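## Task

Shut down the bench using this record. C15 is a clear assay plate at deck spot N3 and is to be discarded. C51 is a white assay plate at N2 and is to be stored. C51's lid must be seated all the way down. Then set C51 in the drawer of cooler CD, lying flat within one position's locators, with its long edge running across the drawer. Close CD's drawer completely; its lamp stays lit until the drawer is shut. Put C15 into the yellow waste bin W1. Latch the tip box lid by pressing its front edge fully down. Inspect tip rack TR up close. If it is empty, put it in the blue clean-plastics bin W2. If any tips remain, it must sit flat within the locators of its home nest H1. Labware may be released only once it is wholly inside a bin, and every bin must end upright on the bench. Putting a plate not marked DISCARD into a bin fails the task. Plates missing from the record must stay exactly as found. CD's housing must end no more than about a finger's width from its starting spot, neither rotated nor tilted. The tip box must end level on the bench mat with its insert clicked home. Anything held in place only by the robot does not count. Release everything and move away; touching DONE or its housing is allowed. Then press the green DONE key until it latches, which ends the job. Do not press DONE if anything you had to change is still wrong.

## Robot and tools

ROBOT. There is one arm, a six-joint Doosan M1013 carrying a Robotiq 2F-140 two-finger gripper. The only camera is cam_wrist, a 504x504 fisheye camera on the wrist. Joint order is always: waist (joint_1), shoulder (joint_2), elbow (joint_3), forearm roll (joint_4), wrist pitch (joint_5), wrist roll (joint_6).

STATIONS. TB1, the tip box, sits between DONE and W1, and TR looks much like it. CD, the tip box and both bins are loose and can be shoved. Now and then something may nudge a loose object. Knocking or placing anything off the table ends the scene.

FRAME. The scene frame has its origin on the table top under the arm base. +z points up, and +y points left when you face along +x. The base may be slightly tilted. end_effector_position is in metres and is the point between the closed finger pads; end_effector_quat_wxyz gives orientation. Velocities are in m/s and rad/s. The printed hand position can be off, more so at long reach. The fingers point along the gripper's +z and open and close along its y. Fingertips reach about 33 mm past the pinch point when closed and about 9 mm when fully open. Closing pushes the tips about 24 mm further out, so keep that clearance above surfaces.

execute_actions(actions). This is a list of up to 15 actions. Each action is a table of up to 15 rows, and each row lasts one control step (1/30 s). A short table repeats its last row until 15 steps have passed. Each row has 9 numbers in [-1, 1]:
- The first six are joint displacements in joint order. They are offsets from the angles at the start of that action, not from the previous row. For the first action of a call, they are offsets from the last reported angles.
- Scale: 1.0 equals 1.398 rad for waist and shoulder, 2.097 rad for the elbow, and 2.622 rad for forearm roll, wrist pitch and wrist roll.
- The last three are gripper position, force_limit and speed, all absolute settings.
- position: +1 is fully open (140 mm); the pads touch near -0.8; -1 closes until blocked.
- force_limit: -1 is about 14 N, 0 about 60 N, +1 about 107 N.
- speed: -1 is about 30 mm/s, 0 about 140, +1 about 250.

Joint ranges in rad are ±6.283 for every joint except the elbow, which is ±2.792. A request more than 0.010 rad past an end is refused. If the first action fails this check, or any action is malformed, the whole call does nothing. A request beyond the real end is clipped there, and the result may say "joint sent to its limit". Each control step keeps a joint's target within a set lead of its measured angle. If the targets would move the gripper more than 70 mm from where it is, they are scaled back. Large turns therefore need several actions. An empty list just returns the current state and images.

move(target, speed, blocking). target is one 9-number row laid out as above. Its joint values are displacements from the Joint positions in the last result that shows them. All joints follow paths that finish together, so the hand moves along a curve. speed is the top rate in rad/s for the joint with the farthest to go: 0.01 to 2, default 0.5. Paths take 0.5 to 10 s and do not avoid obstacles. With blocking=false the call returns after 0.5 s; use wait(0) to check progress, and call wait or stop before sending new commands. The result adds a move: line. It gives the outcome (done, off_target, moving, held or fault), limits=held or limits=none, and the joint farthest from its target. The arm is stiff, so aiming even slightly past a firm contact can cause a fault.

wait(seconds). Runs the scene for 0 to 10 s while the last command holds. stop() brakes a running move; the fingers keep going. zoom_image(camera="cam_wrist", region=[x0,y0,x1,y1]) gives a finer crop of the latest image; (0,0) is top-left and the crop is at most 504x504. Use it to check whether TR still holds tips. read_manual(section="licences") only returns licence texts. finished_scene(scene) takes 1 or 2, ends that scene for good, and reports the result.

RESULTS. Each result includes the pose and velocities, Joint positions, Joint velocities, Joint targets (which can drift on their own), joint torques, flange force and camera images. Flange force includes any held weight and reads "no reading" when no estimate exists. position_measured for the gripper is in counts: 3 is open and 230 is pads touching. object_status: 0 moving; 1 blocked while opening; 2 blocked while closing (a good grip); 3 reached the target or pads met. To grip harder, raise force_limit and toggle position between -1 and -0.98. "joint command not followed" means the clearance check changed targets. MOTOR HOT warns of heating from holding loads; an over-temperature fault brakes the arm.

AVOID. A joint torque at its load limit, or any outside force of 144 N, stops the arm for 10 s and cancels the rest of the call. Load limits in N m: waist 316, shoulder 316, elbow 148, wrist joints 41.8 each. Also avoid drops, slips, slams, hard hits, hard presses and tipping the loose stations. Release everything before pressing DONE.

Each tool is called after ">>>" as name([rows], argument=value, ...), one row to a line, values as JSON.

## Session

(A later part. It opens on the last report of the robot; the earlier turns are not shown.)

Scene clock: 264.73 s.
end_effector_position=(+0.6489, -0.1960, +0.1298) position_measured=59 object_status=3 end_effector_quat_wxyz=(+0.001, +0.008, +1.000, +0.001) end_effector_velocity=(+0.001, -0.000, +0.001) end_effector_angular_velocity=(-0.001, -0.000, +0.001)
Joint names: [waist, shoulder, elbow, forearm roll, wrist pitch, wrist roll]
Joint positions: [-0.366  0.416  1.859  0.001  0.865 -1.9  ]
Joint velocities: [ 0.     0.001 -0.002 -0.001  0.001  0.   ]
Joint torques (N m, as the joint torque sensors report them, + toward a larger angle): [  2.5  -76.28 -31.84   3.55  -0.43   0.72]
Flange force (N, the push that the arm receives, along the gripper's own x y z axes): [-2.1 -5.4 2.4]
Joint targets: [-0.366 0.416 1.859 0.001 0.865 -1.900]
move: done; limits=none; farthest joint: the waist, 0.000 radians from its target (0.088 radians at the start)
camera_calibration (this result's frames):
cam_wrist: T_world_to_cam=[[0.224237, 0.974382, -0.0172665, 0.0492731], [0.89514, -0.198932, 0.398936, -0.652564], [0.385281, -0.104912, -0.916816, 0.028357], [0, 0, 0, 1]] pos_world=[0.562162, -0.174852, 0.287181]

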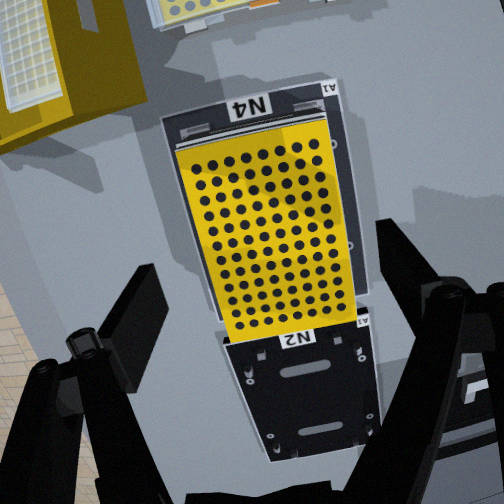

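>>> move(target=[0.004,0.0436,0.0138,0,-0.0337,0.002,0.55,-0.5,0], speed=0.1)

>>> zoom_image(camera="cam_wrist", region=[120,110,420,410])

>>> move(target=[0,0,0,0,0,0,-1,-0.5,-0.7])

>>> move(target=[0,-0.121,-0.062,0,0.114,0,-1,-0.5,-1], speed=0.3)

>>> move(target=[0.633,-0.0973,0.095,0,-0.024,0.335,-1,-0.5,-1], speed=0.6)

Scene clock: 277.63 s.
end_effector_position=(+0.6494, -0.1921, +0.0768) position_measured=59 object_status=3 end_effector_quat_wxyz=(+0.000, +0.008, +1.000, +0.001) end_effector_velocity=(-0.001, -0.000, -0.001) end_effector_angular_velocity=(+0.000, +0.001, -0.001)
Joint names: [waist, shoulder, elbow, forearm roll, wrist pitch, wrist roll]
Joint positions: [-0.361  0.477  1.888  0.001  0.777 -1.895]
Joint velocities: [-0.001  0.001  0.001 -0.    -0.     0.   ]
Joint torques (N m, as the joint torque sensors report them, + toward a larger angle): [  2.96 -80.28 -28.86   3.17  -0.17   0.5 ]
Flange force (N, the push that the arm receives, along the gripper's own x y z axes): [-3.4 -6.5 4.1]
Joint targets: [-0.361 0.477 1.888 0.001 0.777 -1.895]
move: done; limits=none; farthest joint: the waist, 0.000 radians from its target (0.006 radians at the start)
camera_calibration (this result's frames):
cam_wrist: T_world_to_cam=[[0.223925, 0.974456, -0.0171426, 0.044629], [0.895781, -0.198853, 0.397534, -0.631399], [0.383971, -0.104374, -0.917427, -0.0190742], [0, 0, 0, 1]] pos_world=[0.562925, -0.171035, 0.234268]

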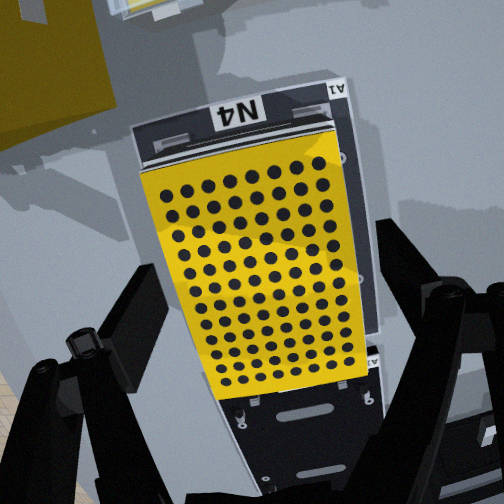

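Region (120, 110, 420, 410) of cam_wrist's 504x504 image, scaled by 1.680, with more detail than that image has.

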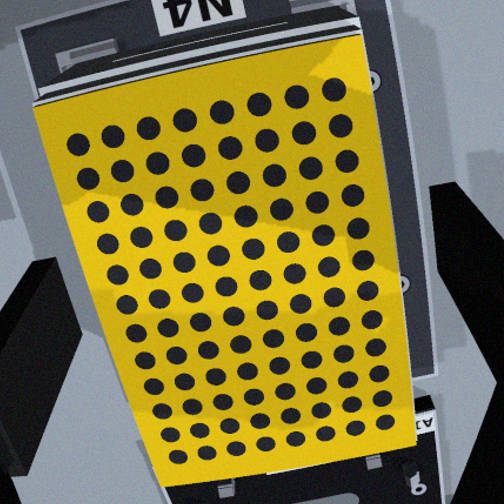

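Scene clock: 278.27 s.
end_effector_position=(+0.6494, -0.1920, +0.0767) position_measured=102 object_status=2 end_effector_quat_wxyz=(+0.000, +0.008, +1.000, +0.001) end_effector_velocity=(+0.000, +0.000, +0.001) end_effector_angular_velocity=(-0.001, -0.001, +0.001)
Joint names: [waist, shoulder, elbow, forearm roll, wrist pitch, wrist roll]
Joint positions: [-0.361  0.477  1.888  0.001  0.777 -1.895]
Joint velocities: [ 0.    -0.002 -0.    -0.001  0.     0.   ]
Joint torques (N m, as the joint torque sensors report them, + toward a larger angle): [  2.93 -59.99 -21.81   3.62  -2.59   0.77]
Flange force (N, the push that the arm receives, along the gripper's own x y z axes): [4.1 -4.1 -28.2]
Joint targets: [-0.361 0.477 1.888 0.001 0.777 -1.895]
move: done; limits=none; farthest joint: the waist, 0.000 radians from its target (0.000 radians at the start)
camera_calibration (this result's frames):
cam_wrist: T_world_to_cam=[[0.223926, 0.974455, -0.0171425, 0.0446273], [0.895782, -0.198853, 0.397533, -0.631393], [0.38397, -0.104374, -0.917428, -0.0190834], [0, 0, 0, 1]] pos_world=[0.562924, -0.171034, 0.234257]

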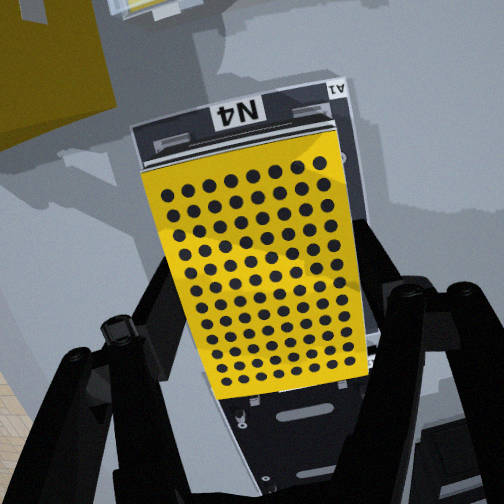

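Scene clock: 279.70 s.
end_effector_position=(+0.6524, -0.1934, +0.2500) position_measured=102 object_status=2 end_effector_quat_wxyz=(+0.001, +0.007, +1.000, +0.001) end_effector_velocity=(+0.001, -0.000, +0.002) end_effector_angular_velocity=(-0.001, -0.002, +0.000)
Joint names: [waist, shoulder, elbow, forearm roll, wrist pitch, wrist roll]
Joint positions: [-0.361  0.308  1.758  0.001  1.076 -1.895]
Joint velocities: [-0.    -0.001 -0.001 -0.     0.001 -0.   ]
Joint torques (N m, as the joint torque sensors report them, + toward a larger angle): [  3.23 -72.93 -36.57   4.07  -0.39   0.55]
Flange force (N, the push that the arm receives, along the gripper's own x y z axes): [-5.5 -7.1 2.9]
Joint targets: [-0.361 0.308 1.758 0.001 1.076 -1.895]
move: done; limits=none; farthest joint: the waist, 0.000 radians from its target (0.000 radians at the start)
camera_calibration (this result's frames):
cam_wrist: T_world_to_cam=[[0.223717, 0.974506, -0.0170173, 0.0483715], [0.895689, -0.198676, 0.39783, -0.70323], [0.384307, -0.104243, -0.917301, 0.138287], [0, 0, 0, 1]] pos_world=[0.565909, -0.172437, 0.40744]

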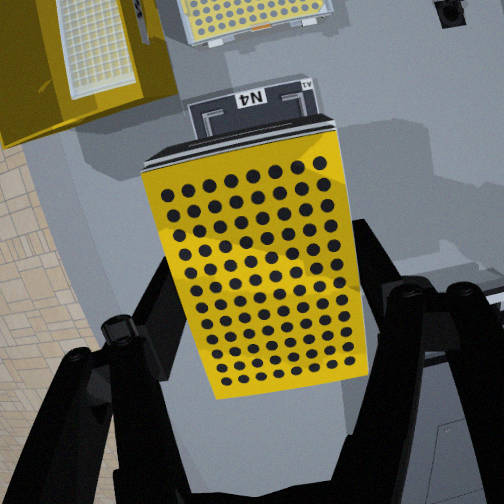

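Scene clock: 281.67 s.
end_effector_position=(+0.4775, +0.3307, +0.2401) position_measured=102 object_status=2 end_effector_quat_wxyz=(+0.000, +0.004, +1.000, +0.001) end_effector_velocity=(+0.000, +0.000, +0.001) end_effector_angular_velocity=(-0.001, -0.001, +0.000)
Joint names: [waist, shoulder, elbow, forearm roll, wrist pitch, wrist roll]
Joint positions: [ 0.524  0.172  1.957  0.001  1.013 -1.017]
Joint velocities: [ 0.001 -0.001 -0.001 -0.001  0.001  0.001]
Joint torques (N m, as the joint torque sensors report them, + toward a larger angle): [  0.38 -56.86 -35.13   3.79  -0.43   0.54]
Flange force (N, the push that the arm receives, along the gripper's own x y z axes): [-6.4 2.1 2.6]
Joint targets: [0.524 0.172 1.957 0.001 1.013 -1.017]
move: done; limits=none; farthest joint: the waist, 0.000 radians from its target (0.885 radians at the start)
camera_calibration (this result's frames):
cam_wrist: T_world_to_cam=[[0.217116, 0.975986, -0.0176556, -0.420595], [0.897358, -0.192441, 0.397134, -0.441138], [0.3842, -0.102068, -0.917591, 0.250514], [0, 0, 0, 1]] pos_world=[0.390929, 0.351171, 0.397635]

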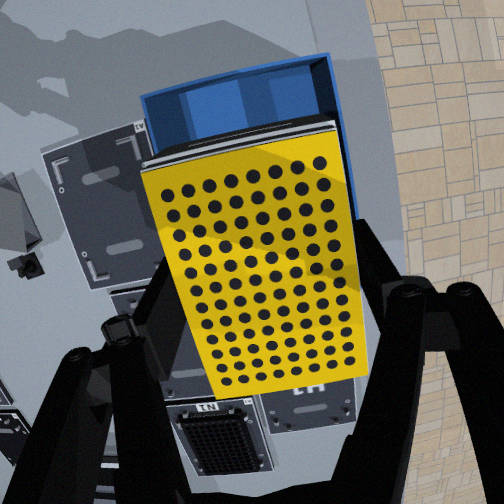

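>>> execute_actions(actions=[])

>>> move(target=[0,0.0508,0.0434,0,-0.0618,0,-1,-0.5,-0.5], speed=0.15)

Scene clock: 302.03 s.
end_effector_position=(+0.4774, +0.3307, +0.2401) position_measured=102 object_status=2 end_effector_quat_wxyz=(+0.000, +0.004, +1.000, +0.001) end_effector_velocity=(+0.001, +0.001, +0.000) end_effector_angular_velocity=(+0.001, -0.001, -0.000)
Joint names: [waist, shoulder, elbow, forearm roll, wrist pitch, wrist roll]
Joint positions: [ 0.524  0.172  1.957  0.001  1.013 -1.017]
Joint velocities: [ 0.     0.    -0.001  0.001 -0.001 -0.   ]
Joint torques (N m, as the joint torque sensors report them, + toward a larger angle): [  3.41 -56.98 -35.58   3.83  -0.34   0.72]
Flange force (N, the push that the arm receives, along the gripper's own x y z axes): [-8.5 -2.6 3.0]
Joint targets: [0.524 0.172 1.957 0.001 1.013 -1.017]
camera_calibration (this result's frames):
cam_wrist: T_world_to_cam=[[0.217101, 0.97599, -0.0176437, -0.42062], [0.897355, -0.19243, 0.397146, -0.441104], [0.384215, -0.102053, -0.917586, 0.250529], [0, 0, 0, 1]] pos_world=[0.390887, 0.351206, 0.397644]

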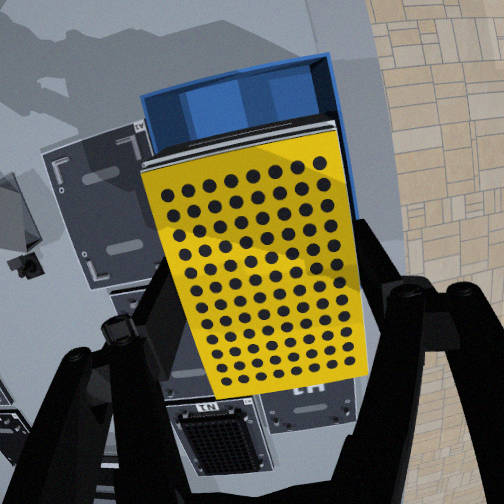

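Scene clock: 303.50 s.
end_effector_position=(+0.4682, +0.3252, +0.1584) position_measured=102 object_status=2 end_effector_quat_wxyz=(+0.000, +0.004, +1.000, +0.001) end_effector_velocity=(-0.001, -0.001, -0.002) end_effector_angular_velocity=(-0.002, +0.002, +0.001)
Joint names: [waist, shoulder, elbow, forearm roll, wrist pitch, wrist roll]
Joint positions: [ 0.524  0.243  2.048  0.001  0.851 -1.017]
Joint velocities: [ 0.     0.001  0.002 -0.001 -0.     0.   ]
Joint torques (N m, as the joint torque sensors report them, + toward a larger angle): [  3.69 -59.77 -31.7    3.46  -0.42   0.62]
Flange force (N, the push that the arm receives, along the gripper's own x y z axes): [-7.8 -3.8 4.3]
Joint targets: [0.524 0.243 2.048 0.001 0.851 -1.017]
move: done; limits=none; farthest joint: the waist, 0.000 radians from its target (0.000 radians at the start)
camera_calibration (this result's frames):
cam_wrist: T_world_to_cam=[[0.217209, 0.975964, -0.0177155, -0.414677], [0.897321, -0.192497, 0.397191, -0.401451], [0.384234, -0.10217, -0.917565, 0.178586], [0, 0, 0, 1]] pos_world=[0.381683, 0.345679, 0.315971]

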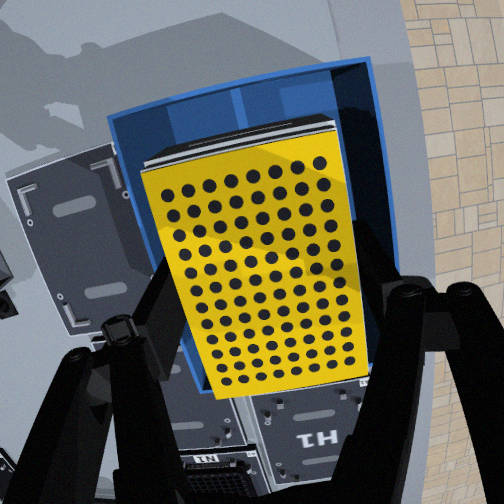

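Left is tighter; shift +y a bit and descend half.

>>> move(target=[0.008,0.025,0.0084,0,-0.02,0.004,-1,-0.5,-0.5], speed=0.05)

Scene clock: 308.43 s.
end_effector_position=(+0.4654, +0.3309, +0.1313) position_measured=102 object_status=2 end_effector_quat_wxyz=(+0.000, +0.004, +1.000, +0.001) end_effector_velocity=(+0.000, -0.000, +0.001) end_effector_angular_velocity=(+0.001, -0.003, -0.000)
Joint names: [waist, shoulder, elbow, forearm roll, wrist pitch, wrist roll]
Joint positions: [ 0.535  0.278  2.066  0.001  0.799 -1.007]
Joint velocities: [-0.    -0.002  0.001 -0.    -0.002  0.   ]
Joint torques (N m, as the joint torque sensors report them, + toward a larger angle): [  3.8  -60.82 -30.1    3.25  -0.52   0.72]
Flange force (N, the push that the arm receives, along the gripper's own x y z axes): [-6.6 -4.9 1.9]
Joint targets: [0.535 0.278 2.066 0.001 0.799 -1.006]
move: done; limits=none; farthest joint: the waist, 0.000 radians from its target (0.011 radians at the start)
camera_calibration (this result's frames):
cam_wrist: T_world_to_cam=[[0.21656, 0.976106, -0.0178378, -0.419881], [0.897486, -0.19186, 0.397127, -0.387323], [0.384215, -0.102011, -0.91759, 0.155344], [0, 0, 0, 1]] pos_world=[0.378861, 0.351384, 0.288868]

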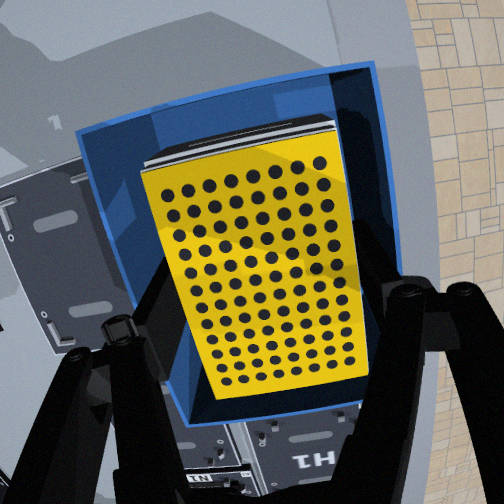

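>>> move(target=[0,0.025,0.0084,0,-0.02,0,-1,-0.5,-0.5], speed=0.05)

>>> move(target=[0,0,0,0,0,0,0.3,-0.5,-0.5])

>>> move(target=[0,-0.1,-0.06,0,0.1015,0,0.3,-0.5,-0.5], speed=0.2)

>>> move(target=[-0.404,-0.147,0.148,0,-0.041,-0.218,-1,0,0])

Scene clock: 316.43 s.
end_effector_position=(+0.4651, +0.3308, +0.1046) position_measured=102 object_status=2 end_effector_quat_wxyz=(+0.000, +0.004, +1.000, +0.001) end_effector_velocity=(-0.000, -0.001, -0.001) end_effector_angular_velocity=(-0.001, +0.001, -0.000)
Joint names: [waist, shoulder, elbow, forearm roll, wrist pitch, wrist roll]
Joint positions: [ 0.535  0.313  2.083  0.001  0.746 -1.006]
Joint velocities: [-0.001  0.     0.001 -0.    -0.001 -0.   ]
Joint torques (N m, as the joint torque sensors report them, + toward a larger angle): [  2.71 -63.18 -28.07   3.25  -0.24   0.46]
Flange force (N, the push that the arm receives, along the gripper's own x y z axes): [-6.8 -1.9 3.9]
Joint targets: [0.535 0.313 2.083 0.001 0.746 -1.007]
move: done; limits=none; farthest joint: the wrist roll, 0.001 radians from its target (0.001 radians at the start)
camera_calibration (this result's frames):
cam_wrist: T_world_to_cam=[[0.216588, 0.976098, -0.0179515, -0.420147], [0.897516, -0.191849, 0.397064, -0.376486], [0.384129, -0.102111, -0.917616, 0.13095], [0, 0, 0, 1]] pos_world=[0.378599, 0.351247, 0.262108]

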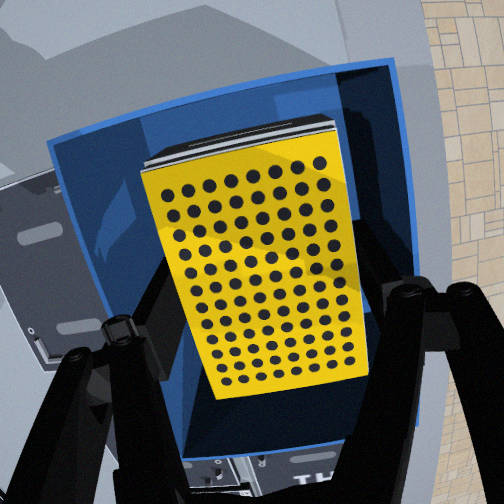

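Scene clock: 316.93 s.
end_effector_position=(+0.4651, +0.3308, +0.1045) position_measured=91 object_status=3 end_effector_quat_wxyz=(+0.000, +0.004, +1.000, +0.001) end_effector_velocity=(-0.000, -0.000, +0.000) end_effector_angular_velocity=(-0.000, +0.001, +0.000)
Joint names: [waist, shoulder, elbow, forearm roll, wrist pitch, wrist roll]
Joint positions: [ 0.535  0.313  2.083  0.001  0.746 -1.006]
Joint velocities: [ 0.    -0.     0.    -0.     0.001 -0.   ]
Joint torques (N m, as the joint torque sensors report them, + toward a larger angle): [  3.52 -63.33 -27.91   3.3   -0.42   0.59]
Flange force (N, the push that the arm receives, along the gripper's own x y z axes): [-8.4 -2.9 3.9]
Joint targets: [0.535 0.313 2.083 0.001 0.746 -1.006]
move: done; limits=none; farthest joint: the waist, 0.000 radians from its target (0.000 radians at the start)
camera_calibration (this result's frames):
cam_wrist: T_world_to_cam=[[0.216588, 0.976098, -0.0179549, -0.420144], [0.897517, -0.191848, 0.39706, -0.37648], [0.384125, -0.102113, -0.917617, 0.130944], [0, 0, 0, 1]] pos_world=[0.378596, 0.351246, 0.262097]

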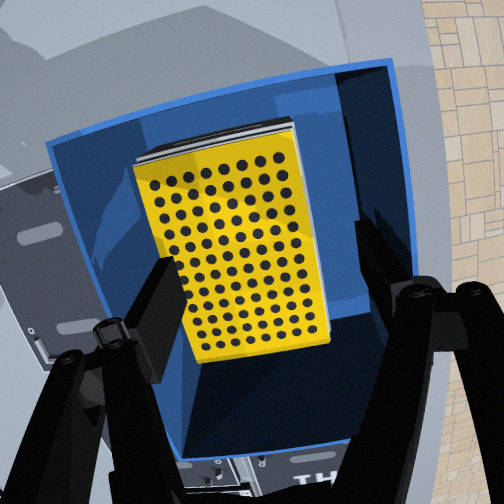

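Scene clock: 318.67 s.
end_effector_position=(+0.4737, +0.3360, +0.2393) position_measured=91 object_status=3 end_effector_quat_wxyz=(-0.000, +0.004, +1.000, +0.001) end_effector_velocity=(-0.001, +0.001, +0.000) end_effector_angular_velocity=(+0.002, +0.001, -0.001)
Joint names: [waist, shoulder, elbow, forearm roll, wrist pitch, wrist roll]
Joint positions: [ 0.535  0.173  1.958  0.001  1.012 -1.006]
Joint velocities: [ 0.001 -0.001  0.     0.003  0.001  0.   ]
Joint torques (N m, as the joint torque sensors report them, + toward a larger angle): [  2.5  -56.45 -35.07   3.87  -0.21   0.47]
Flange force (N, the push that the arm receives, along the gripper's own x y z axes): [-7.4 -0.6 3.0]
Joint targets: [0.535 0.173 1.958 0.001 1.012 -1.006]
move: done; limits=none; farthest joint: the waist, 0.000 radians from its target (0.000 radians at the start)
camera_calibration (this result's frames):
cam_wrist: T_world_to_cam=[[0.216399, 0.976136, -0.018174, -0.424592], [0.897742, -0.191635, 0.396655, -0.436727], [0.383706, -0.102151, -0.917788, 0.252106], [0, 0, 0, 1]] pos_world=[0.387215, 0.35652, 0.396893]

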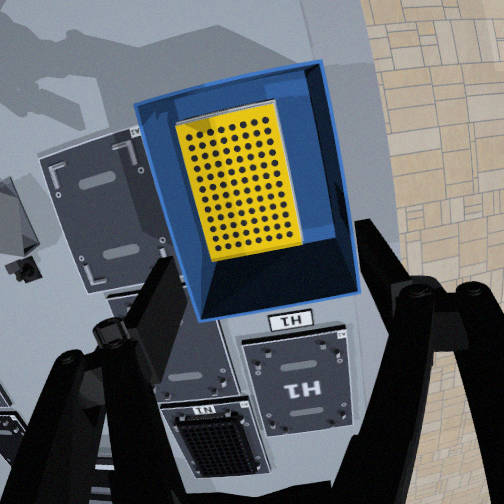

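Scene clock: 320.30 s.
end_effector_position=(+0.4205, +0.0314, +0.1997) position_measured=233 object_status=3 end_effector_quat_wxyz=(+0.001, +0.000, +1.000, +0.001) end_effector_velocity=(-0.000, -0.001, +0.000) end_effector_angular_velocity=(-0.001, -0.001, +0.002)
Joint names: [waist, shoulder, elbow, forearm roll, wrist pitch, wrist roll]
Joint positions: [-0.029 -0.032  2.268  0.001  0.905 -1.578]
Joint velocities: [-0.    -0.001  0.    -0.002  0.    -0.001]
Joint torques (N m, as the joint torque sensors report them, + toward a larger angle): [  6.05 -32.62 -32.26   3.54  -0.34   0.48]
Flange force (N, the push that the arm receives, along the gripper's own x y z axes): [-6.3 -14.9 2.9]
Joint targets: [-0.029 -0.033 2.268 0.001 0.905 -1.578]
move: done; limits=none; farthest joint: the waist, 0.001 radians from its target (0.565 radians at the start)
camera_calibration (this result's frames):
cam_wrist: T_world_to_cam=[[0.210038, 0.977548, -0.0168754, -0.114095], [0.897848, -0.186024, 0.399079, -0.432326], [0.386979, -0.0989733, -0.916761, 0.20339], [0, 0, 0, 1]] pos_world=[0.333419, 0.0512402, 0.357067]

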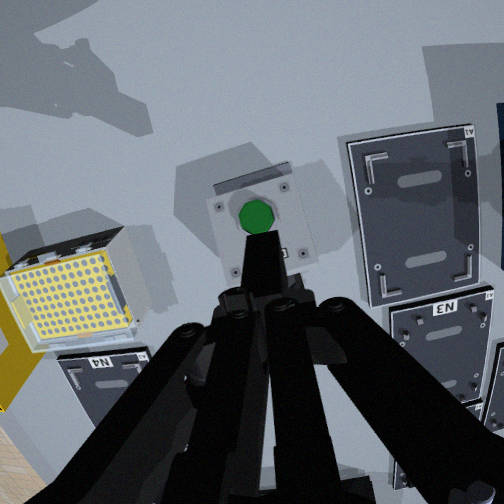

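>>> move(target=[-0.007,0.082,0.0305,0,-0.068,0,-1,0,0], speed=0.15)

Scene clock: 327.90 s.
end_effector_position=(+0.4235, +0.0274, +0.1253) position_measured=233 object_status=3 end_effector_quat_wxyz=(+0.001, +0.005, +1.000, +0.001) end_effector_velocity=(-0.000, +0.001, -0.000) end_effector_angular_velocity=(+0.001, -0.000, -0.001)
Joint names: [waist, shoulder, elbow, forearm roll, wrist pitch, wrist roll]
Joint positions: [-0.039  0.082  2.332  0.001  0.727 -1.578]
Joint velocities: [ 0.001  0.     0.001  0.001 -0.001  0.   ]
Joint torques (N m, as the joint torque sensors report them, + toward a larger angle): [  2.97 -39.89 -27.41   2.99  -0.52   0.43]
Flange force (N, the push that the arm receives, along the gripper's own x y z axes): [-5.8 -7.3 4.1]
Joint targets: [-0.039 0.082 2.332 0.001 0.727 -1.578]
move: done; limits=none; farthest joint: the shoulder, 0.001 radians from its target (0.115 radians at the start)
camera_calibration (this result's frames):
cam_wrist: T_world_to_cam=[[0.219696, 0.97542, -0.0170402, -0.116018], [0.896102, -0.194864, 0.398785, -0.405094], [0.385662, -0.102881, -0.916886, 0.134254], [0, 0, 0, 1]] pos_world=[0.336717, 0.04804, 0.282664]

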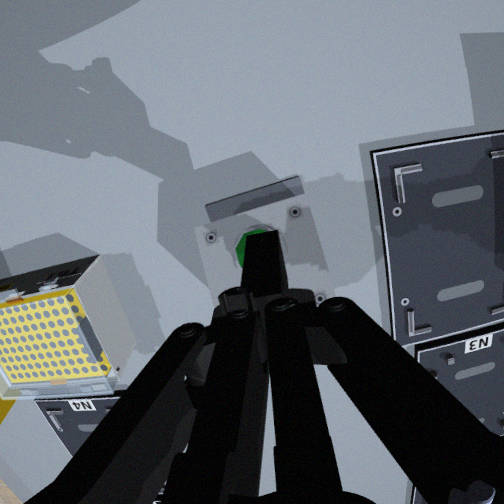

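>>> move(target=[-0.004,0.016,0.0047,0,-0.0122,0,-1,0,0], speed=0.02)

>>> move(target=[0,0.005,0.0015,0,-0.0038,0,-1,0,0], speed=0.01)

Scene clock: 333.30 s.
end_effector_position=(+0.4237, +0.0250, +0.1122) position_measured=233 object_status=3 end_effector_quat_wxyz=(+0.001, +0.008, +1.000, +0.001) end_effector_velocity=(-0.002, +0.000, -0.001) end_effector_angular_velocity=(-0.000, +0.004, +0.001)
Joint names: [waist, shoulder, elbow, forearm roll, wrist pitch, wrist roll]
Joint positions: [-0.045  0.104  2.342  0.001  0.695 -1.578]
Joint velocities: [ 0.001  0.001  0.002 -0.     0.     0.   ]
Joint torques (N m, as the joint torque sensors report them, + toward a larger angle): [  2.97 -41.26 -26.39   2.99  -0.39   0.66]
Flange force (N, the push that the arm receives, along the gripper's own x y z axes): [-5.9 -7.8 5.5]
Joint targets: [-0.045 0.104 2.342 0.001 0.695 -1.578]
move: done; limits=none; farthest joint: the waist, 0.000 radians from its target (0.006 radians at the start)
camera_calibration (this result's frames):
cam_wrist: T_world_to_cam=[[0.225153, 0.974173, -0.0171053, -0.116275], [0.895096, -0.199878, 0.398562, -0.400001], [0.38485, -0.105048, -0.916982, 0.122376], [0, 0, 0, 1]] pos_world=[0.337123, 0.0461756, 0.269654]

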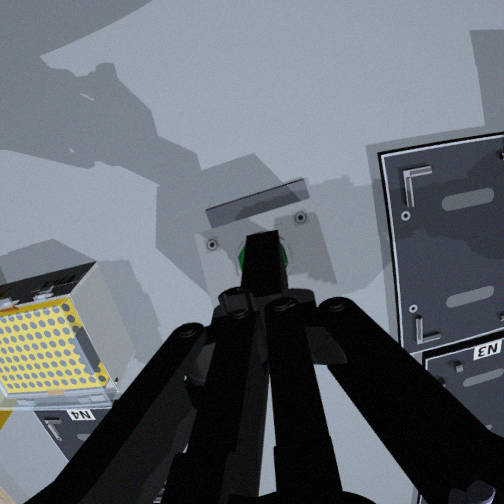

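Scene clock: 334.40 s.
end_effector_position=(+0.4236, +0.0250, +0.1082) position_measured=233 object_status=3 end_effector_quat_wxyz=(+0.001, +0.008, +1.000, +0.001) end_effector_velocity=(+0.001, -0.000, -0.000) end_effector_angular_velocity=(-0.001, +0.000, +0.001)
Joint names: [waist, shoulder, elbow, forearm roll, wrist pitch, wrist roll]
Joint positions: [-0.045  0.111  2.345  0.001  0.685 -1.578]
Joint velocities: [-0.     0.002 -0.002 -0.002  0.    -0.   ]
Joint torques (N m, as the joint torque sensors report them, + toward a larger angle): no reading
Flange force (N, the push that the arm receives, along the gripper's own x y z axes): no reading
move: unfinished (the scene ended)
camera_calibration (this result's frames):
cam_wrist: T_world_to_cam=[[0.225158, 0.974171, -0.0171513, -0.11632], [0.895171, -0.199885, 0.39839, -0.398278], [0.384672, -0.105054, -0.917056, 0.118764], [0, 0, 0, 1]] pos_world=[0.337032, 0.0461826, 0.265588]
The task's run has ended: the event that ends the task has happened.

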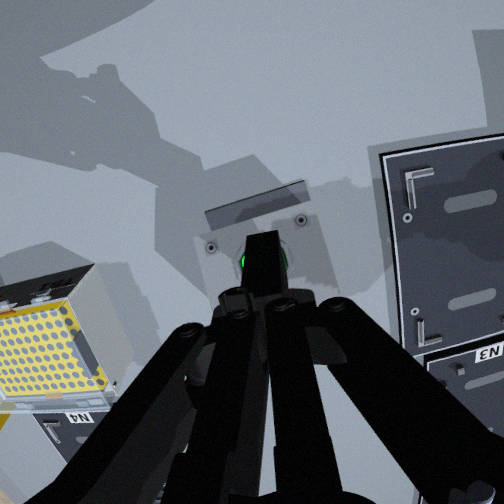

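>>> finished_scene(scene=2)

The scene is finished: the task was done.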